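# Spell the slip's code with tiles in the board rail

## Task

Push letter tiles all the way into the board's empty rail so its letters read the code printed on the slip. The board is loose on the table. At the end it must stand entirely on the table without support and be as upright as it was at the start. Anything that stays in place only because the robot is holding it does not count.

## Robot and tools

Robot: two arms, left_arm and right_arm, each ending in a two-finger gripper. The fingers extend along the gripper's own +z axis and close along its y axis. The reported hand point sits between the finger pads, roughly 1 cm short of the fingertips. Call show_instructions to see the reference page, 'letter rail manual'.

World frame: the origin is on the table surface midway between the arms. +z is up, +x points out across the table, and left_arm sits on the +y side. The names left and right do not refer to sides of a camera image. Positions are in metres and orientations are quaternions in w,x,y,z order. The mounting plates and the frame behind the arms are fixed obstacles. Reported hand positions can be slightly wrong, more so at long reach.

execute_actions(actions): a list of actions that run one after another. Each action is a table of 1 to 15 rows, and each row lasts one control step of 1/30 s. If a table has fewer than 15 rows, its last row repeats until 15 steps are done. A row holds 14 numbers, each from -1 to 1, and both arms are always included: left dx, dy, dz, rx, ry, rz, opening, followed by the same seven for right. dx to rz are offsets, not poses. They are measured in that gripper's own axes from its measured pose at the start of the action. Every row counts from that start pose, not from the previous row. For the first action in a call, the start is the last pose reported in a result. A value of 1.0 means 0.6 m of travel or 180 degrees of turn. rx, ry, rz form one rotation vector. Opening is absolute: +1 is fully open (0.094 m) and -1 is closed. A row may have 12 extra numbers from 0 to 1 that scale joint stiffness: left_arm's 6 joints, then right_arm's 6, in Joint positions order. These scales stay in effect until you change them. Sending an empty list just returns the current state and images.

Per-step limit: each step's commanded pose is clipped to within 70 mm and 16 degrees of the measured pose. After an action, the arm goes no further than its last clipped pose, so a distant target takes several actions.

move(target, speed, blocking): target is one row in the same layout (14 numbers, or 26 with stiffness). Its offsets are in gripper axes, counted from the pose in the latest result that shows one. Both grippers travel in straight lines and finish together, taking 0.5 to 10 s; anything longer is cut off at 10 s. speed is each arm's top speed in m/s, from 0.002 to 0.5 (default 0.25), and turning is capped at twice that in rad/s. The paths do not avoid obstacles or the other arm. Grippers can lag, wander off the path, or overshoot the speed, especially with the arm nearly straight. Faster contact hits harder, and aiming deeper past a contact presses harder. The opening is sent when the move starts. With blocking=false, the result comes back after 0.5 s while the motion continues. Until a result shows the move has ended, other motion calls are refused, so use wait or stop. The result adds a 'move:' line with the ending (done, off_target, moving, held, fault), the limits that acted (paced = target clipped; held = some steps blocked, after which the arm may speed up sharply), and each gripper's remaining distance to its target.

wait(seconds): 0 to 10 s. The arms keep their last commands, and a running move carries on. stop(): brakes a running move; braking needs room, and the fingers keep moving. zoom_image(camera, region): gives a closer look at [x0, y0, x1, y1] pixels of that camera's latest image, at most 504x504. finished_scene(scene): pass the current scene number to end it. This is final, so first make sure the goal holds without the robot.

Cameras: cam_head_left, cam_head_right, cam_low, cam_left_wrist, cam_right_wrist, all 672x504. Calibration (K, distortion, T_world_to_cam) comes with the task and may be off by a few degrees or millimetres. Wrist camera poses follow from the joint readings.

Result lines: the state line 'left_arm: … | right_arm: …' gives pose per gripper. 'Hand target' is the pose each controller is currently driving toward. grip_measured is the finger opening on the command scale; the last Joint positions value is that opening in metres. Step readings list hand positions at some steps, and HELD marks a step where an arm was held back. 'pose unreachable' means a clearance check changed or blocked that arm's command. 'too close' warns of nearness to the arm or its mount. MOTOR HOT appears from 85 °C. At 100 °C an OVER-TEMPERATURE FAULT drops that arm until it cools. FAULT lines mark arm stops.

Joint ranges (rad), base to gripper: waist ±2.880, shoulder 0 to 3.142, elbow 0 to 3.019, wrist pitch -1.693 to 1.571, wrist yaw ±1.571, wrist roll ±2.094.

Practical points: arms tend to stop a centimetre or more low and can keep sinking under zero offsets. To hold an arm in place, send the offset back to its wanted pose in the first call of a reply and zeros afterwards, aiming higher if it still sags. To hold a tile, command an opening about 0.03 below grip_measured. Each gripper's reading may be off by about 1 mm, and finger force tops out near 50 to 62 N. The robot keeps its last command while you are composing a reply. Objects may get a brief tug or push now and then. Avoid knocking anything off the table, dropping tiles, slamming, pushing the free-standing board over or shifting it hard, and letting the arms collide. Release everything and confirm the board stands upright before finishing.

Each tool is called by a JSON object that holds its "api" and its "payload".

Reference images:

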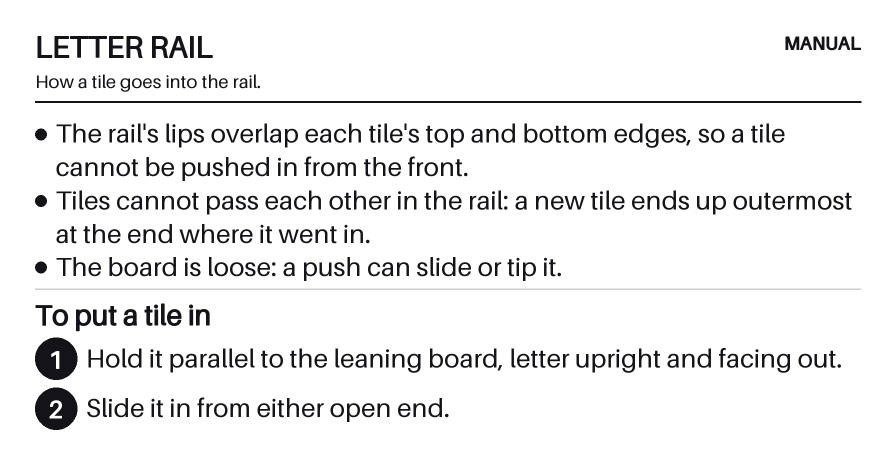

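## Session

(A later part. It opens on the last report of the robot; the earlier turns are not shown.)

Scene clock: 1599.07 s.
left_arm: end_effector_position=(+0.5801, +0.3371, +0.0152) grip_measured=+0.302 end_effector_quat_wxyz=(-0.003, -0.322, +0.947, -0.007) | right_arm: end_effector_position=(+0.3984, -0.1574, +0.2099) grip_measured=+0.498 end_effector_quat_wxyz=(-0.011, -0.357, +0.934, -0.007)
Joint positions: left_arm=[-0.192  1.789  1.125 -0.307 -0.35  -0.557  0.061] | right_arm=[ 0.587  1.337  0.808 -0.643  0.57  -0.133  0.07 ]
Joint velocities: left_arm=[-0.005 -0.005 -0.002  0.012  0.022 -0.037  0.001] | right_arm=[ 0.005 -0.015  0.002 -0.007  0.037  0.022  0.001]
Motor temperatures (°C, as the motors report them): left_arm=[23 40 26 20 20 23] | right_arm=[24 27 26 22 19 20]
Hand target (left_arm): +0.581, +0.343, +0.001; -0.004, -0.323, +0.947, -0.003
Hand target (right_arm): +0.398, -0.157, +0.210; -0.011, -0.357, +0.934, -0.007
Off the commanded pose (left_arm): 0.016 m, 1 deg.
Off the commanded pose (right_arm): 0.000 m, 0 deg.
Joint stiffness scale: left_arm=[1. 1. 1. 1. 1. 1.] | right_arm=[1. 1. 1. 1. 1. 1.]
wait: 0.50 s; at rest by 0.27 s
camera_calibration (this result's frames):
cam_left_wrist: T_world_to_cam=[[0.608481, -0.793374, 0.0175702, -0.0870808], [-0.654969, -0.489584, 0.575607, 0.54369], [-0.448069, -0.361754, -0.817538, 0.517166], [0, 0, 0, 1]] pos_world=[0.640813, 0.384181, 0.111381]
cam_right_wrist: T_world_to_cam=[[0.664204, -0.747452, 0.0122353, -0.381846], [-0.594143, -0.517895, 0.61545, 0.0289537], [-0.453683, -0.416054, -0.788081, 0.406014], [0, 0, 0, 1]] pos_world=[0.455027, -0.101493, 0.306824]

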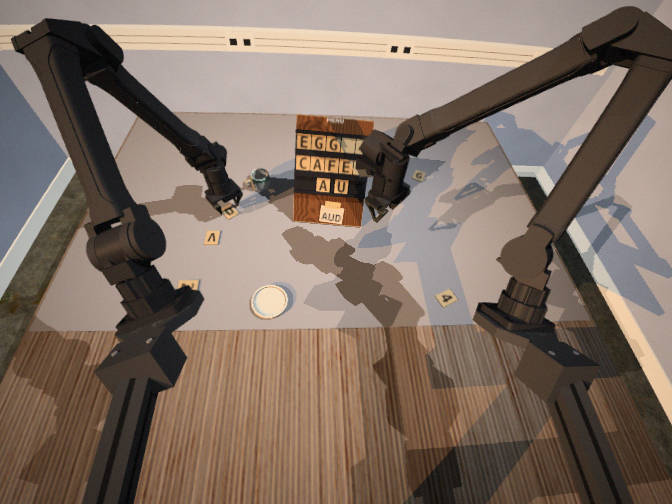

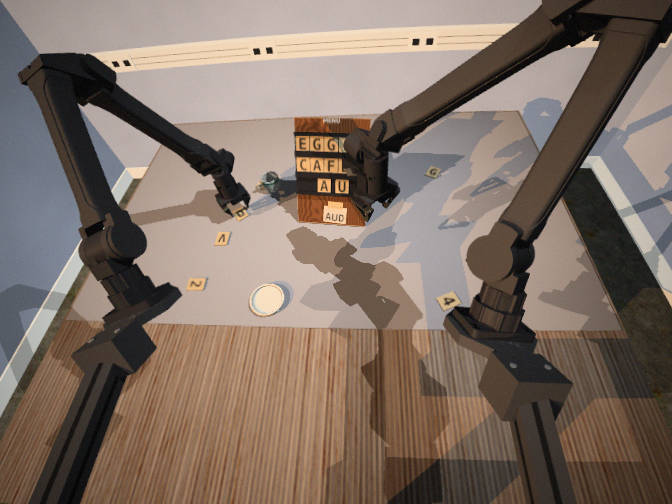

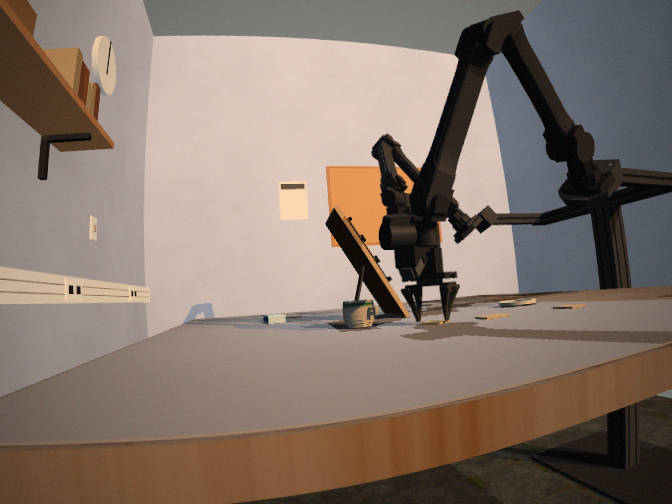

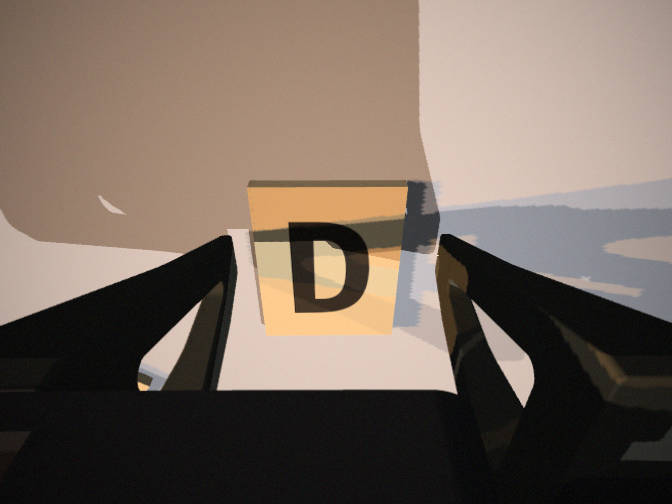

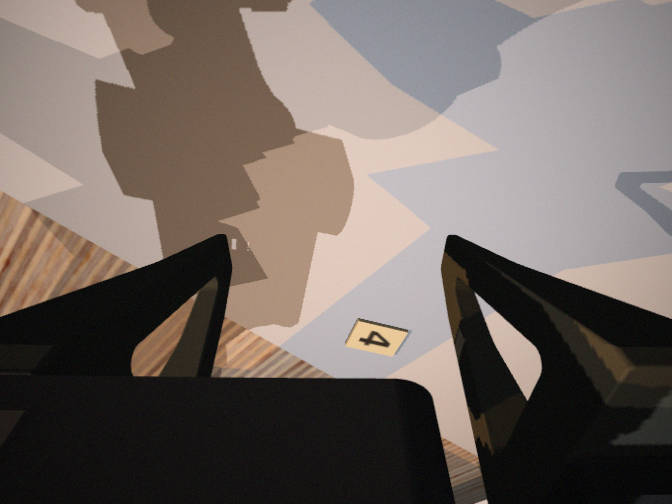

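{"api": "execute_actions", "payload": {"actions": [[[-0.0086,0.0066,0.0255,0,0,0,0.3,0,0,0,0,0,0,0.5],[-0.0086,0.0066,0.0265,0,0,0,0.3,0,0,0,0,0,0,0.5],[-0.0086,0.0066,0.0275,0,0,0,0.3,0,0,0,0,0,0,0.5],[-0.0086,0.0066,0.0285,0,0,0,0.3,0,0,0,0,0,0,0.5],[-0.0086,0.0066,0.0295,0,0,0,0.3,0,0,0,0,0,0,0.5],[-0.0086,0.0066,0.0305,0,0,0,0.3,0,0,0,0,0,0,0.5],[-0.0086,0.0066,0.0315,0,0,0,0.3,0,0,0,0,0,0,0.5],[-0.0086,0.0066,0.0325,0,0,0,0.3,0,0,0,0,0,0,0.5]]]}}

{"api": "zoom_image", "payload": {"camera": "cam_low", "region": [390, 290, 470, 335]}}

Scene clock: 1607.73 s.
left_arm: end_effector_position=(+0.5805, +0.3362, +0.0114) grip_measured=+0.301 end_effector_quat_wxyz=(-0.001, -0.321, +0.947, -0.012) | right_arm: end_effector_position=(+0.3984, -0.1574, +0.2099) grip_measured=+0.498 end_effector_quat_wxyz=(-0.011, -0.357, +0.934, -0.007)
Joint positions: left_arm=[-0.188  1.797  1.125 -0.293 -0.339 -0.551  0.061] | right_arm=[ 0.587  1.337  0.808 -0.643  0.57  -0.133  0.07 ]
Joint velocities: left_arm=[-0.005 -0.015  0.002 -0.002 -0.037 -0.051  0.   ] | right_arm=[-0.005 -0.015 -0.017 -0.012  0.022  0.037  0.001]
Motor temperatures (°C, as the motors report them): left_arm=[23 39 26 20 20 23] | right_arm=[24 27 26 22 19 20]
Hand target (left_arm): +0.581, +0.343, -0.004; -0.003, -0.322, +0.947, -0.008
Hand target (right_arm): +0.398, -0.157, +0.210; -0.011, -0.357, +0.934, -0.007
Off the commanded pose (left_arm): 0.017 m, 1 deg.
Off the commanded pose (right_arm): 0.000 m, 0 deg.
Joint stiffness scale: left_arm=[1. 1. 1. 1. 1. 1.] | right_arm=[1. 1. 1. 1. 1. 1.]
Step readings (end_effector_position):
0: left_arm (+0.5801, +0.3371, +0.0152) | right_arm (+0.3984, -0.1574, +0.2099)
1: left_arm (+0.5805, +0.3366, +0.0151) | right_arm (+0.3984, -0.1574, +0.2099)
2: left_arm (+0.5811, +0.3361, +0.0152) | right_arm (+0.3984, -0.1574, +0.2099)
4: left_arm (+0.5821, +0.3361, +0.0151) | right_arm (+0.3984, -0.1574, +0.2099)
8: left_arm (+0.5823, +0.3364, +0.0139) | right_arm (+0.3984, -0.1574, +0.2099)
15: end_effector_position above
camera_calibration (this result's frames):
cam_left_wrist: T_world_to_cam=[[0.607153, -0.794092, 0.027994, -0.0870018], [-0.659325, -0.483824, 0.575503, 0.546255], [-0.443458, -0.367876, -0.81732, 0.513285], [0, 0, 0, 1]] pos_world=[0.640604, 0.384029, 0.107582]
cam_right_wrist: T_world_to_cam=[[0.664204, -0.747452, 0.0122353, -0.381846], [-0.594143, -0.517895, 0.61545, 0.0289537], [-0.453683, -0.416054, -0.788081, 0.406014], [0, 0, 0, 1]] pos_world=[0.455027, -0.101493, 0.306824]

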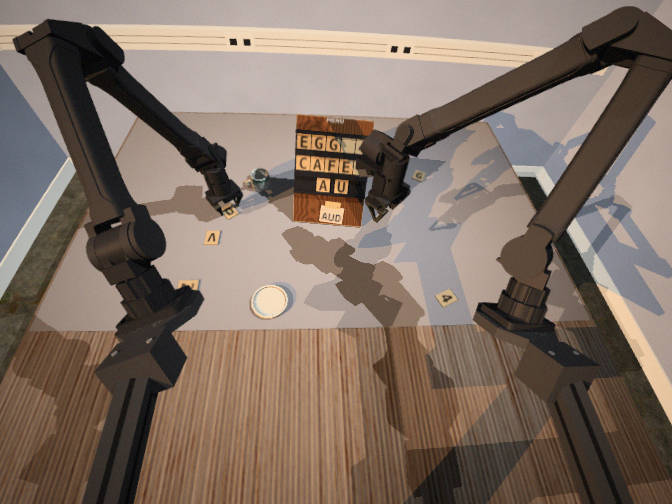

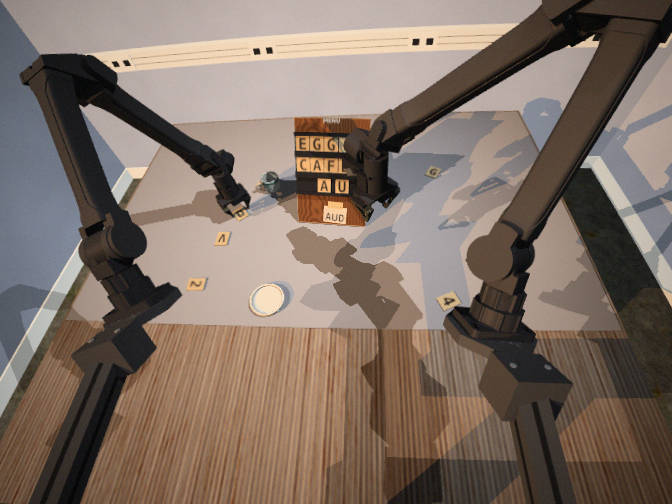

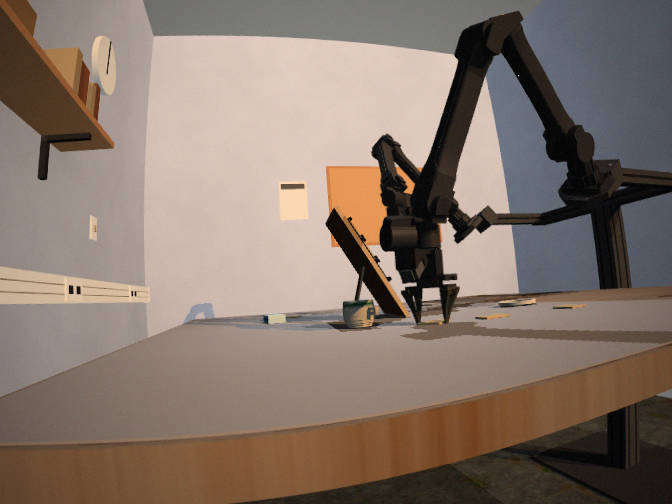

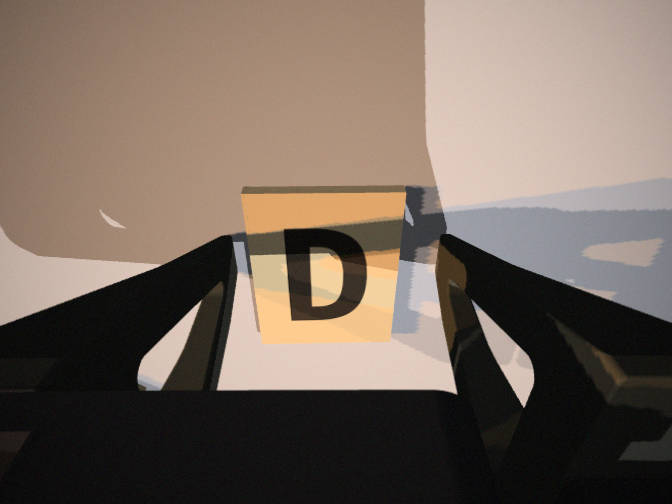

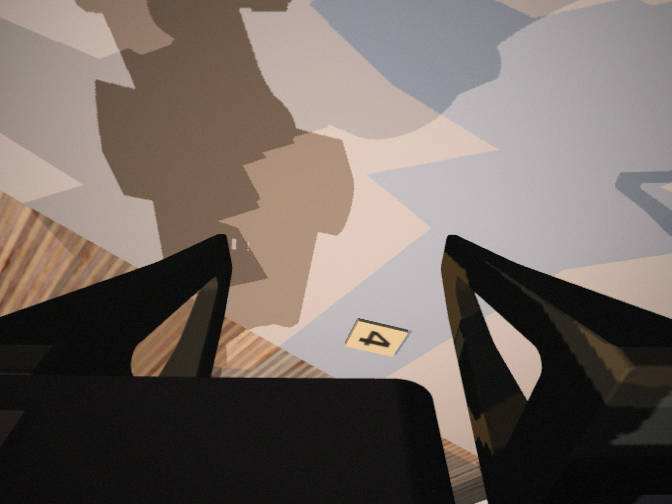

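Region (390, 290, 470, 335) of cam_low's 672x504 image, scaled by 6.300, with more detail than that image has; it fills the top 284 rows of this view, and the rest is white.

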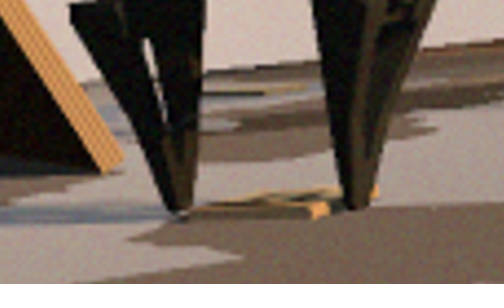

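{"api": "execute_actions", "payload": {"actions": [[[-0.009,0.008,0.022,-0.0028,0.0004,0,0.25,0,0,0,0,0,0,0.5],[-0.009,0.008,0.022,-0.0028,0.0004,0,0.2,0,0,0,0,0,0,0.5],[-0.009,0.008,0.022,-0.0028,0.0004,0,0.15,0,0,0,0,0,0,0.5],[-0.009,0.008,0.022,-0.0028,0.0004,0,0.11,0,0,0,0,0,0,0.5],[-0.009,0.008,0.022,-0.0028,0.0004,0,0.07,0,0,0,0,0,0,0.5],[-0.009,0.008,0.022,-0.0028,0.0004,0,0.04,0,0,0,0,0,0,0.5],[-0.009,0.008,0.022,-0.0028,0.0004,0,0.01,0,0,0,0,0,0,0.5],[-0.009,0.008,0.022,-0.0028,0.0004,0,-0.02,0,0,0,0,0,0,0.5],[-0.009,0.008,0.022,-0.0028,0.0004,0,-0.04,0,0,0,0,0,0,0.5],[-0.009,0.008,0.022,-0.0028,0.0004,0,-0.06,0,0,0,0,0,0,0.5],[-0.009,0.008,0.022,-0.0028,0.0004,0,-0.075,0,0,0,0,0,0,0.5],[-0.009,0.008,0.022,-0.0028,0.0004,0,-0.09,0,0,0,0,0,0,0.5],[-0.009,0.008,0.022,-0.0028,0.0004,0,-0.1,0,0,0,0,0,0,0.5],[-0.009,0.008,0.022,-0.0028,0.0004,0,-0.11,0,0,0,0,0,0,0.5]]]}}

{"api": "wait", "payload": {"seconds": 0.3}}

Scene clock: 1619.57 s.
left_arm: end_effector_position=(+0.5771, +0.3418, +0.0103) grip_measured=-0.096 end_effector_quat_wxyz=(-0.005, -0.322, +0.947, -0.003) | right_arm: end_effector_position=(+0.3984, -0.1574, +0.2099) grip_measured=+0.498 end_effector_quat_wxyz=(-0.011, -0.357, +0.934, -0.007)
Joint positions: left_arm=[-0.182  1.797  1.125 -0.303 -0.352 -0.55   0.042] | right_arm=[ 0.587  1.337  0.808 -0.643  0.57  -0.133  0.07 ]
Joint velocities: left_arm=[ 0.005 -0.015 -0.002 -0.017 -0.051  0.081 -0.   ] | right_arm=[-0.005  0.005  0.002 -0.017 -0.007 -0.022 -0.001]
Motor temperatures (°C, as the motors report them): left_arm=[23 39 26 20 20 23] | right_arm=[24 27 26 22 19 20]
Hand target (left_arm): +0.582, +0.343, -0.002; -0.003, -0.322, +0.947, -0.009
Hand target (right_arm): +0.398, -0.157, +0.210; -0.011, -0.357, +0.934, -0.007
Off the commanded pose (left_arm): 0.013 m, 1 deg.
Off the commanded pose (right_arm): 0.000 m, 0 deg.
Joint stiffness scale: left_arm=[1. 1. 1. 1. 1. 1.] | right_arm=[1. 1. 1. 1. 1. 1.]
Step readings (end_effector_position):
0: left_arm (+0.5805, +0.3362, +0.0114) | right_arm (+0.3984, -0.1574, +0.2099)
1: left_arm (+0.5805, +0.3362, +0.0114) | right_arm (+0.3984, -0.1574, +0.2099)
2: left_arm (+0.5804, +0.3369, +0.0113) | right_arm (+0.3984, -0.1574, +0.2099)
4: left_arm (+0.5798, +0.3384, +0.0110) | right_arm (+0.3984, -0.1574, +0.2099)
8: left_arm (+0.5782, +0.3406, +0.0105) | right_arm (+0.3984, -0.1574, +0.2099)
15: end_effector_position above
camera_calibration (this result's frames):
cam_left_wrist: T_world_to_cam=[[0.607902, -0.793978, 0.00738398, -0.0807887], [-0.65144, -0.493409, 0.576345, 0.546139], [-0.453962, -0.355171, -0.817173, 0.51464], [0, 0, 0, 1]] pos_world=[0.638516, 0.388111, 0.106382]
cam_right_wrist: T_world_to_cam=[[0.664204, -0.747452, 0.0122353, -0.381846], [-0.594143, -0.517895, 0.61545, 0.0289537], [-0.453683, -0.416054, -0.788081, 0.406014], [0, 0, 0, 1]] pos_world=[0.455027, -0.101493, 0.306824]

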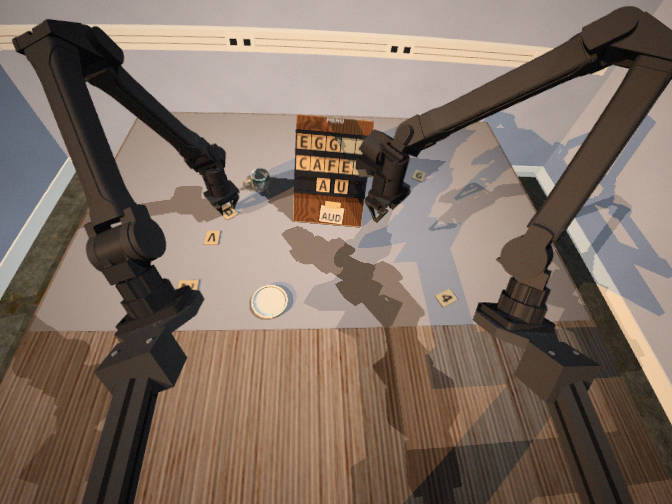

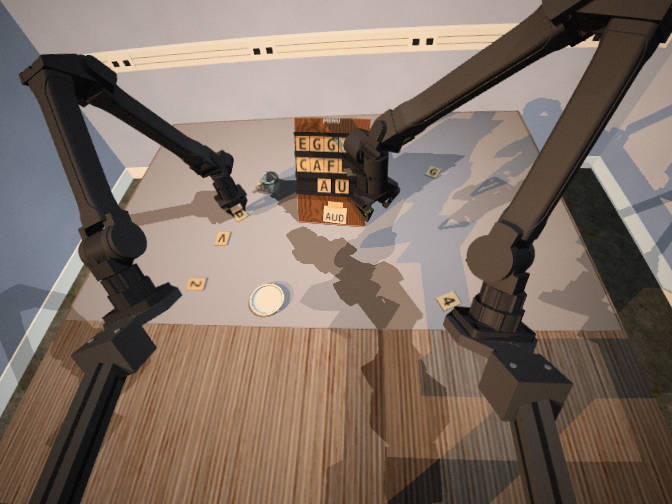

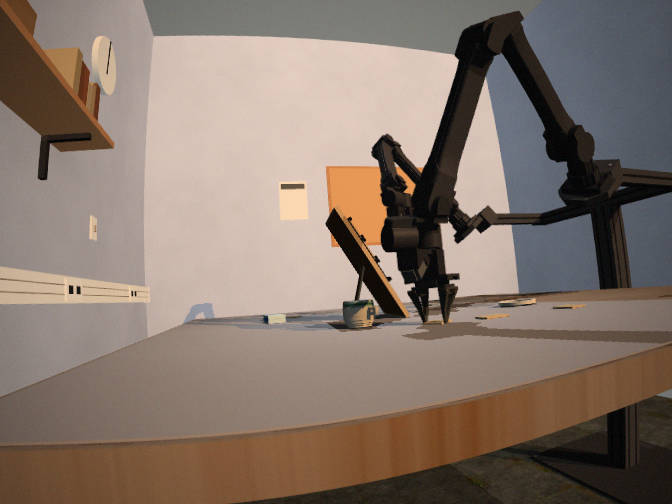

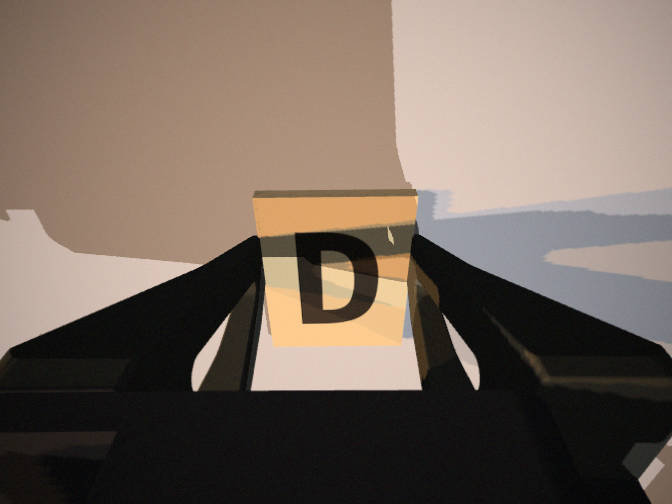

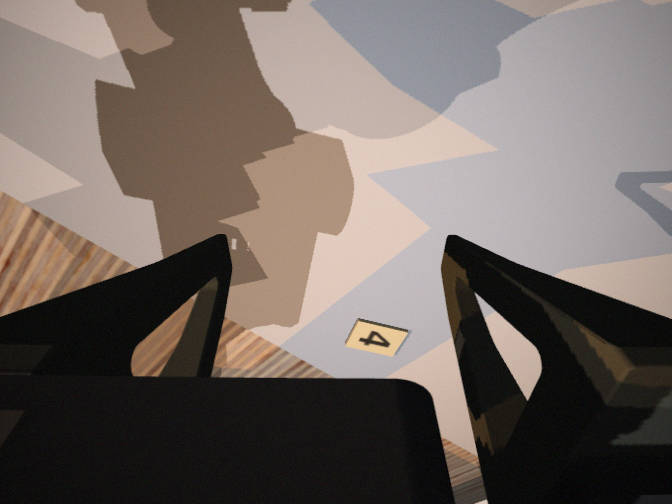

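Scene clock: 1619.87 s.
left_arm: end_effector_position=(+0.5771, +0.3418, +0.0103) grip_measured=-0.096 end_effector_quat_wxyz=(-0.005, -0.322, +0.947, -0.003) | right_arm: end_effector_position=(+0.3984, -0.1574, +0.2099) grip_measured=+0.498 end_effector_quat_wxyz=(-0.011, -0.357, +0.934, -0.007)
Joint positions: left_arm=[-0.182  1.797  1.125 -0.303 -0.352 -0.55   0.042] | right_arm=[ 0.587  1.337  0.808 -0.643  0.57  -0.133  0.07 ]
Joint velocities: left_arm=[ 0.005 -0.005 -0.007  0.002 -0.007  0.037 -0.   ] | right_arm=[-0.005 -0.015 -0.002 -0.002 -0.095 -0.007 -0.001]
Motor temperatures (°C, as the motors report them): left_arm=[23 39 26 20 20 23] | right_arm=[24 27 26 22 19 20]
Hand target (left_arm): +0.582, +0.343, -0.002; -0.003, -0.322, +0.947, -0.009
Hand target (right_arm): +0.398, -0.157, +0.210; -0.011, -0.357, +0.934, -0.007
Off the commanded pose (left_arm): 0.013 m, 1 deg.
Off the commanded pose (right_arm): 0.000 m, 0 deg.
Joint stiffness scale: left_arm=[1. 1. 1. 1. 1. 1.] | right_arm=[1. 1. 1. 1. 1. 1.]
wait: 0.30 s; at rest by 0.17 s
camera_calibration (this result's frames):
cam_left_wrist: T_world_to_cam=[[0.607902, -0.793978, 0.00738398, -0.0807887], [-0.65144, -0.493409, 0.576345, 0.546139], [-0.453962, -0.355171, -0.817173, 0.51464], [0, 0, 0, 1]] pos_world=[0.638516, 0.388111, 0.106382]
cam_right_wrist: T_world_to_cam=[[0.664204, -0.747452, 0.0122353, -0.381846], [-0.594143, -0.517895, 0.61545, 0.0289537], [-0.453683, -0.416054, -0.788081, 0.406014], [0, 0, 0, 1]] pos_world=[0.455027, -0.101493, 0.306824]

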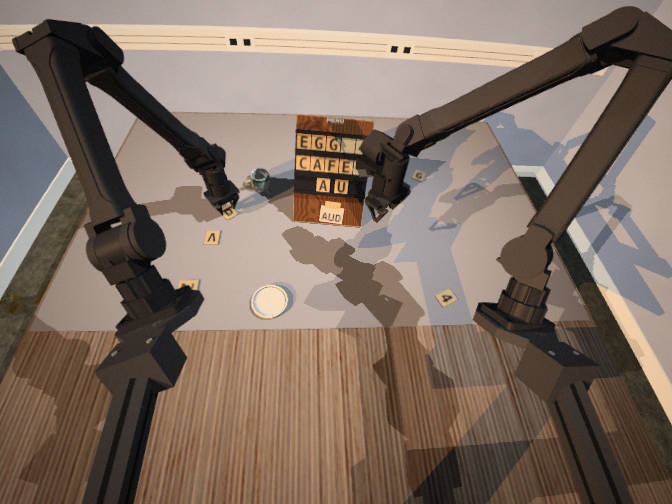

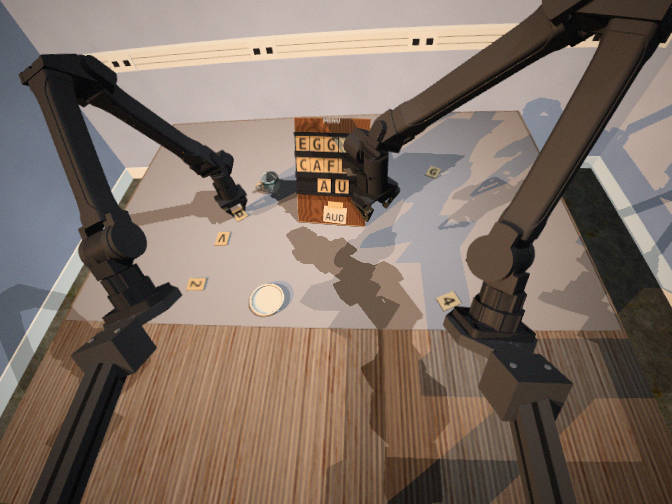

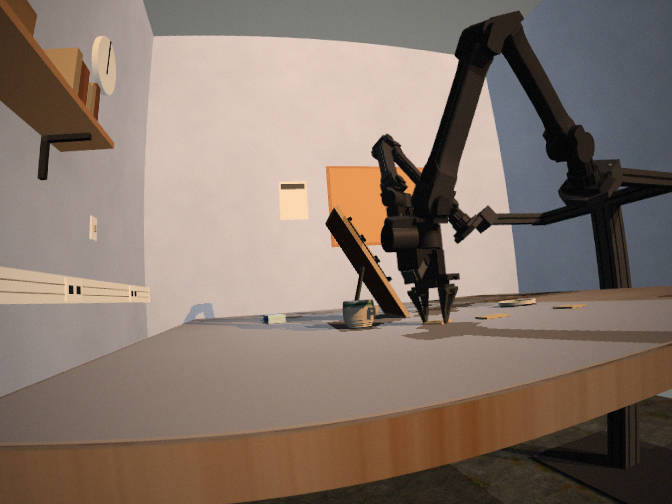

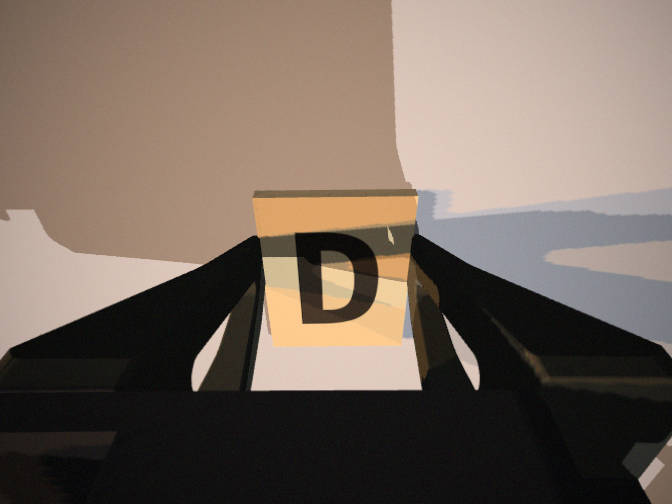

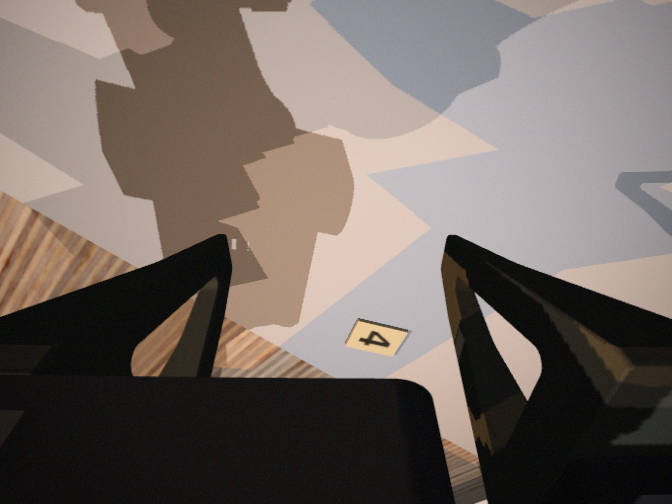

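{"api": "move", "payload": {"target": [0,0,-0.085,0,0,0,-0.125,0,0,0,0,0,0,0.5], "speed": 0.15}}

{"api": "move", "payload": {"target": [0.538,-0.242,-0.01,0,0,0,-0.125,0,0,0,0,0,0,0.5], "speed": 0.25}}

Scene clock: 1629.33 s.
left_arm: end_effector_position=(+0.5821, +0.3477, +0.0585) grip_measured=-0.107 end_effector_quat_wxyz=(+0.001, -0.321, +0.947, -0.002) | right_arm: end_effector_position=(+0.3984, -0.1574, +0.2099) grip_measured=+0.498 end_effector_quat_wxyz=(-0.011, -0.357, +0.934, -0.007)
Joint positions: left_arm=[-0.208  1.681  1.091 -0.383 -0.37  -0.567  0.042] | right_arm=[ 0.587  1.337  0.808 -0.643  0.57  -0.133  0.07 ]
Joint velocities: left_arm=[-0.005 -0.015 -0.017  0.002  0.022 -0.007  0.001] | right_arm=[-0.005  0.005  0.012  0.007 -0.066  0.007  0.001]
Motor temperatures (°C, as the motors report them): left_arm=[23 39 26 20 21 23] | right_arm=[24 27 26 22 19 20]
Hand target (left_arm): +0.577, +0.343, +0.062; -0.004, -0.322, +0.947, -0.002
Hand target (right_arm): +0.398, -0.157, +0.210; -0.011, -0.357, +0.934, -0.007
Off the commanded pose (left_arm): 0.008 m, 1 deg.
Off the commanded pose (right_arm): 0.000 m, 0 deg.
Joint stiffness scale: left_arm=[1. 1. 1. 1. 1. 1.] | right_arm=[1. 1. 1. 1. 1. 1.]
move: done
camera_calibration (this result's frames):
cam_left_wrist: T_world_to_cam=[[0.606646, -0.794911, 0.00983424, -0.0785267], [-0.657857, -0.49503, 0.5676, 0.529269], [-0.446323, -0.350802, -0.823246, 0.552818], [0, 0, 0, 1]] pos_world=[0.642557, 0.393512, 0.155464]
cam_right_wrist: T_world_to_cam=[[0.664204, -0.747452, 0.0122353, -0.381846], [-0.594143, -0.517895, 0.61545, 0.0289537], [-0.453683, -0.416054, -0.788081, 0.406014], [0, 0, 0, 1]] pos_world=[0.455027, -0.101493, 0.306824]

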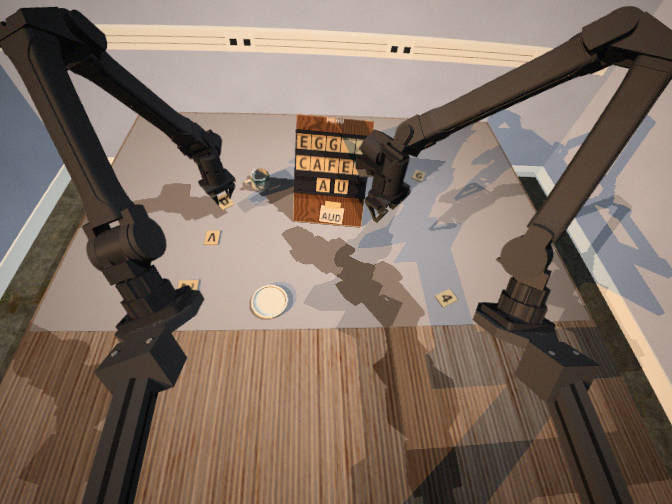

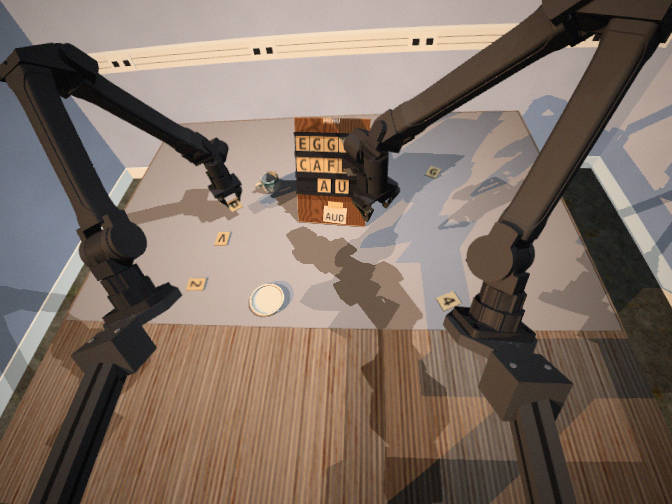

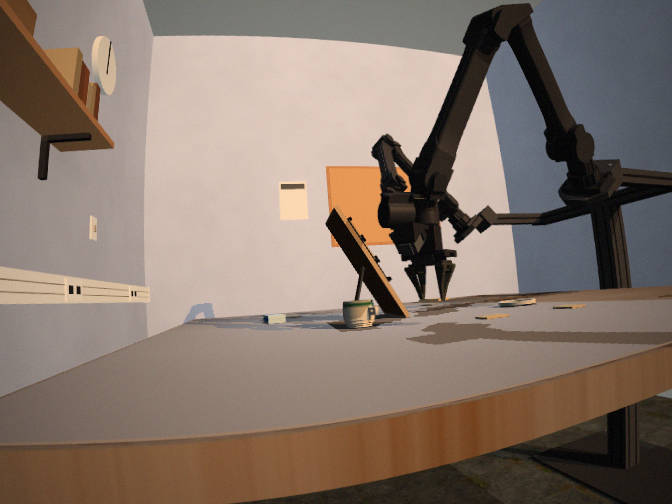

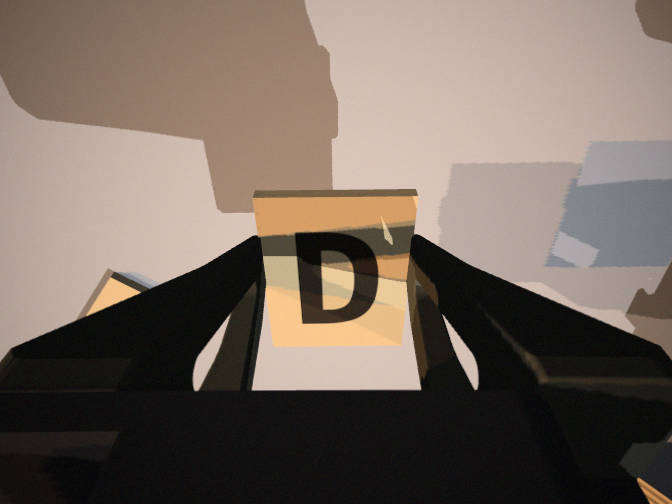

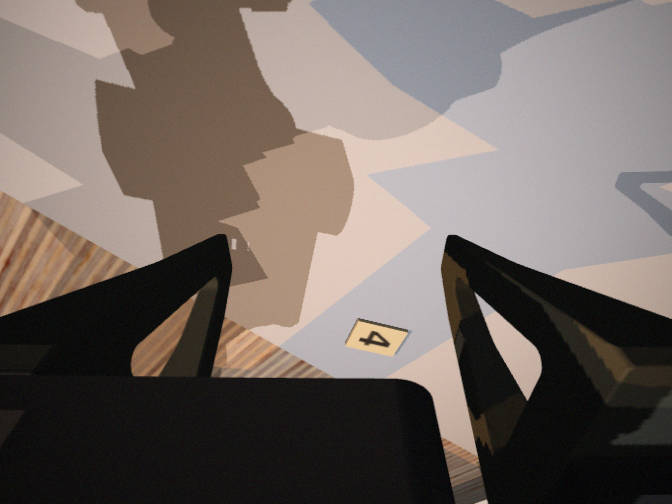

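Scene clock: 1631.33 s.
left_arm: end_effector_position=(+0.4171, +0.0356, +0.0696) grip_measured=-0.107 end_effector_quat_wxyz=(+0.007, -0.312, +0.950, -0.004) | right_arm: end_effector_position=(+0.3984, -0.1574, +0.2099) grip_measured=+0.498 end_effector_quat_wxyz=(-0.011, -0.357, +0.934, -0.007)
Joint positions: left_arm=[-0.836  2.055  1.029 -0.261 -0.653 -1.193  0.042] | right_arm=[ 0.587  1.337  0.808 -0.643  0.57  -0.133  0.07 ]
Joint velocities: left_arm=[-0.005 -0.005 -0.012 -0.012 -0.007 -0.051  0.   ] | right_arm=[-0.005 -0.015  0.012 -0.002  0.022  0.007  0.001]
Motor temperatures (°C, as the motors report them): left_arm=[23 39 26 20 20 23] | right_arm=[24 27 26 22 19 20]
Hand target (left_arm): +0.419, +0.034, +0.064; +0.006, -0.319, +0.948, +0.001
Hand target (right_arm): +0.398, -0.157, +0.210; -0.011, -0.357, +0.934, -0.007
Off the commanded pose (left_arm): 0.005 m, 1 deg.
Off the commanded pose (right_arm): 0.000 m, 0 deg.
Joint stiffness scale: left_arm=[1. 1. 1. 1. 1. 1.] | right_arm=[1. 1. 1. 1. 1. 1.]
move: done
camera_calibration (this result's frames):
cam_left_wrist: T_world_to_cam=[[0.591009, -0.806466, 0.0179016, -0.220314], [-0.674988, -0.482262, 0.558404, 0.267274], [-0.441701, -0.342105, -0.829376, 0.376975], [0, 0, 0, 1]] pos_world=[0.477124, 0.0801849, 0.167351]
cam_right_wrist: T_world_to_cam=[[0.664204, -0.747452, 0.0122353, -0.381846], [-0.594143, -0.517895, 0.61545, 0.0289537], [-0.453683, -0.416054, -0.788081, 0.406014], [0, 0, 0, 1]] pos_world=[0.455027, -0.101493, 0.306824]

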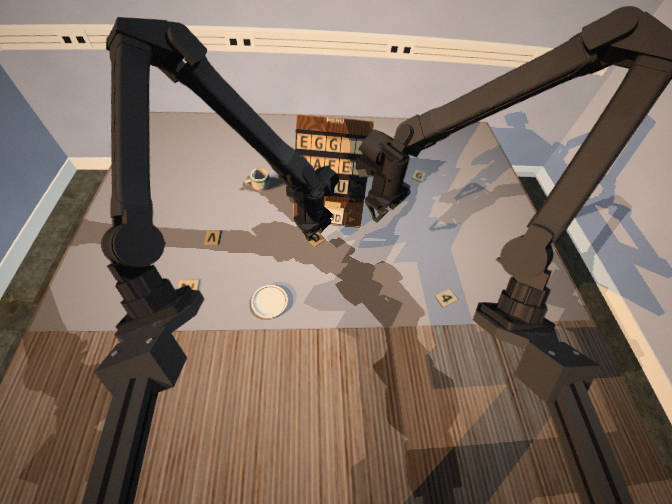

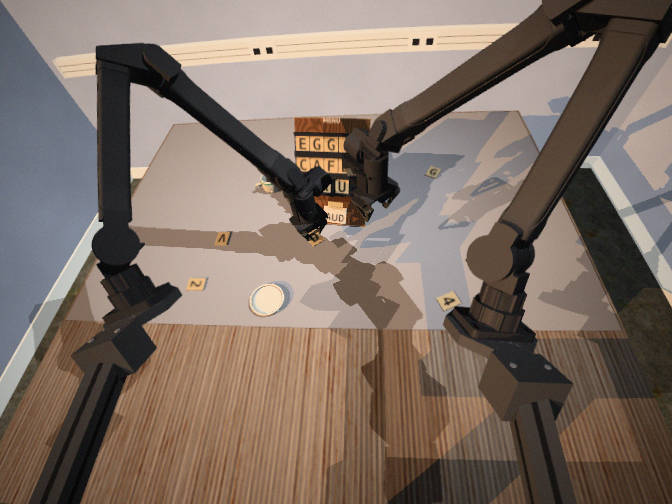

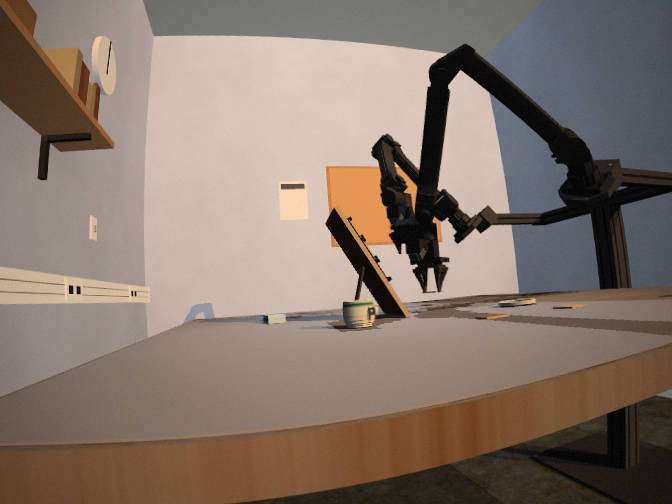

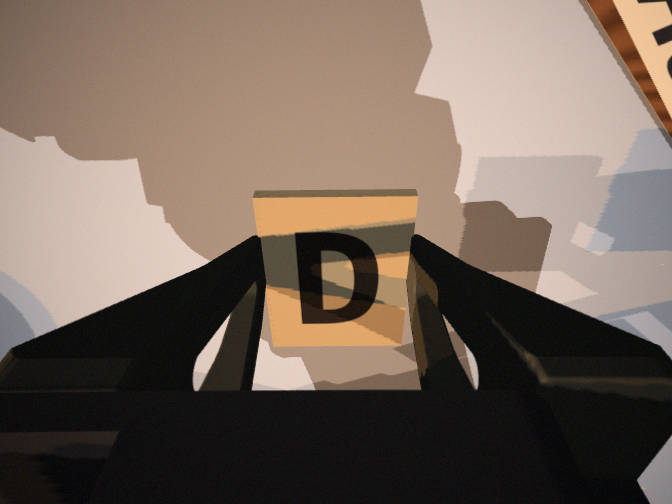

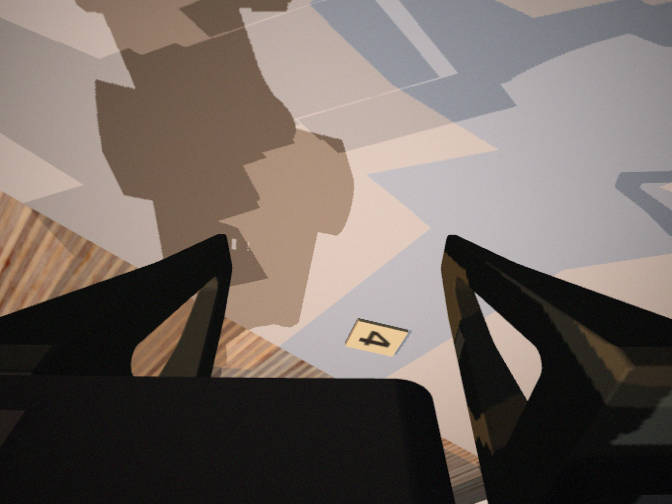

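{"api": "move", "payload": {"target": [0.015,0,0.108,-0.0024,0.006,0,-0.125,0,0,0,0,0,0,0.5], "speed": 0.08}}

{"api": "zoom_image", "payload": {"camera": "cam_low", "region": [390, 280, 470, 325]}}

Scene clock: 1637.13 s.
left_arm: end_effector_position=(+0.4095, +0.0259, +0.0186) grip_measured=-0.107 end_effector_quat_wxyz=(-0.001, -0.311, +0.950, -0.009) | right_arm: end_effector_position=(+0.3984, -0.1574, +0.2099) grip_measured=+0.498 end_effector_quat_wxyz=(-0.011, -0.357, +0.934, -0.007)
Joint positions: left_arm=[-0.788  2.177  1.075 -0.156 -0.619 -1.137  0.042] | right_arm=[ 0.587  1.337  0.808 -0.643  0.57  -0.133  0.07 ]
Joint velocities: left_arm=[-0.005 -0.015 -0.012 -0.002 -0.022  0.051 -0.001] | right_arm=[-0.005  0.005  0.007  0.012  0.051 -0.037 -0.001]
Motor temperatures (°C, as the motors report them): left_arm=[23 39 25 20 20 23] | right_arm=[24 27 26 22 19 20]
Hand target (left_arm): +0.410, +0.030, +0.005; -0.004, -0.312, +0.950, -0.004
Hand target (right_arm): +0.398, -0.157, +0.210; -0.011, -0.357, +0.934, -0.007
Off the commanded pose (left_arm): 0.015 m, 1 deg.
Off the commanded pose (right_arm): 0.000 m, 0 deg.
Joint stiffness scale: left_arm=[1. 1. 1. 1. 1. 1.] | right_arm=[1. 1. 1. 1. 1. 1.]
move: off_target (left_arm)
camera_calibration (this result's frames):
cam_left_wrist: T_world_to_cam=[[0.589265, -0.807655, 0.0214335, -0.221976], [-0.668439, -0.472448, 0.574441, 0.282717], [-0.453824, -0.352825, -0.818265, 0.333051], [0, 0, 0, 1]] pos_world=[0.470928, 0.0717979, 0.114878]
cam_right_wrist: T_world_to_cam=[[0.664204, -0.747452, 0.0122353, -0.381846], [-0.594143, -0.517895, 0.61545, 0.0289537], [-0.453683, -0.416054, -0.788081, 0.406014], [0, 0, 0, 1]] pos_world=[0.455027, -0.101493, 0.306824]

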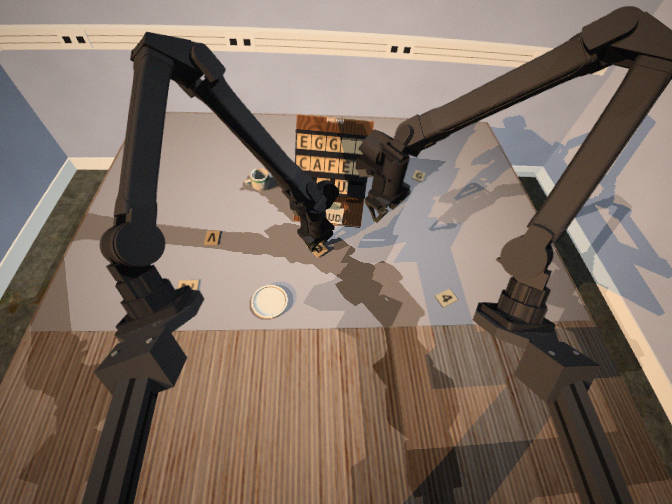

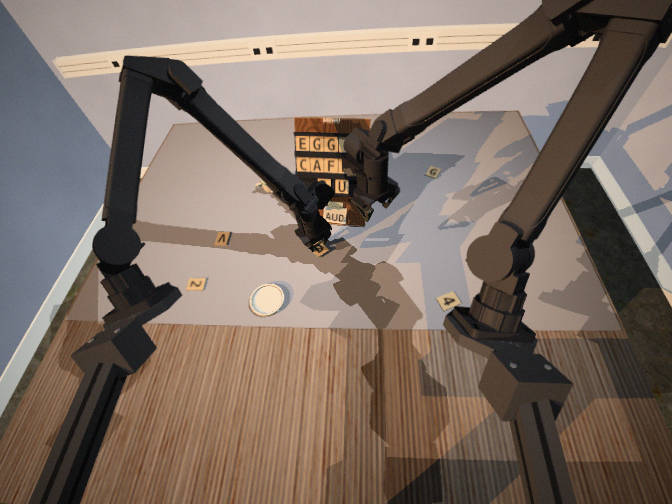

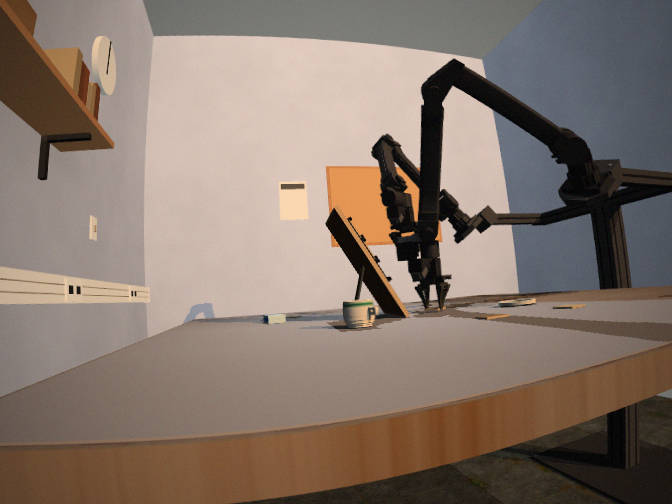

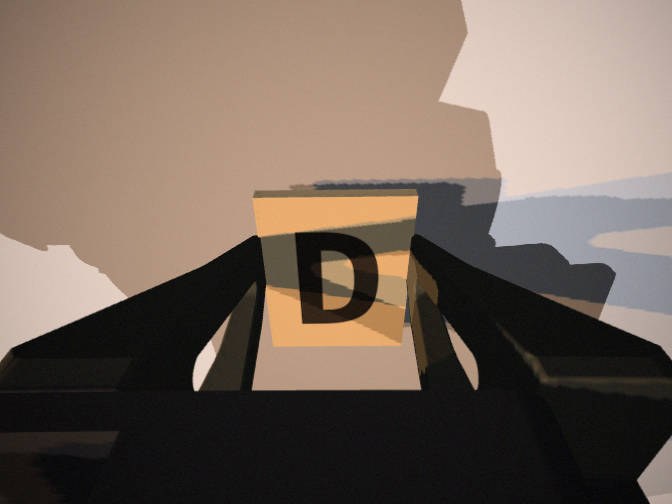

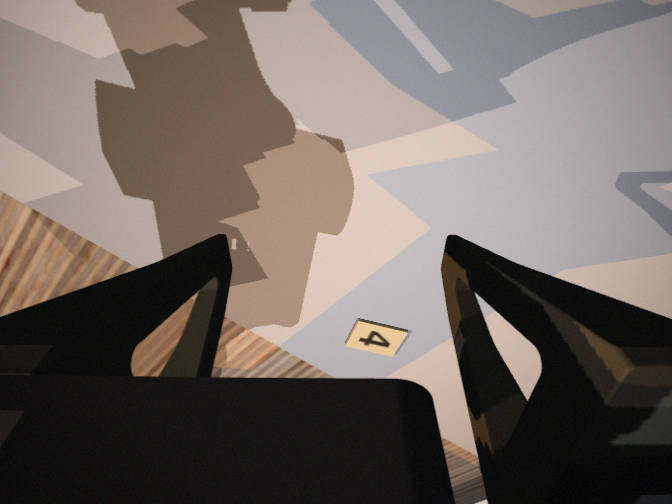

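Region (390, 280, 470, 325) of cam_low's 672x504 image, scaled by 6.300, with more detail than that image has; it fills the top 284 rows of this view, and the rest is white.

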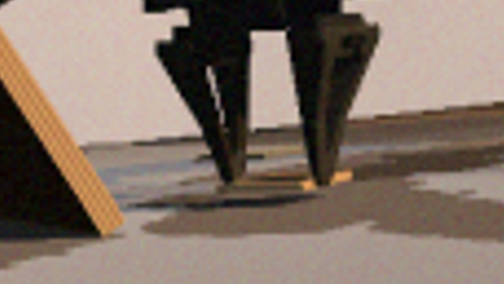

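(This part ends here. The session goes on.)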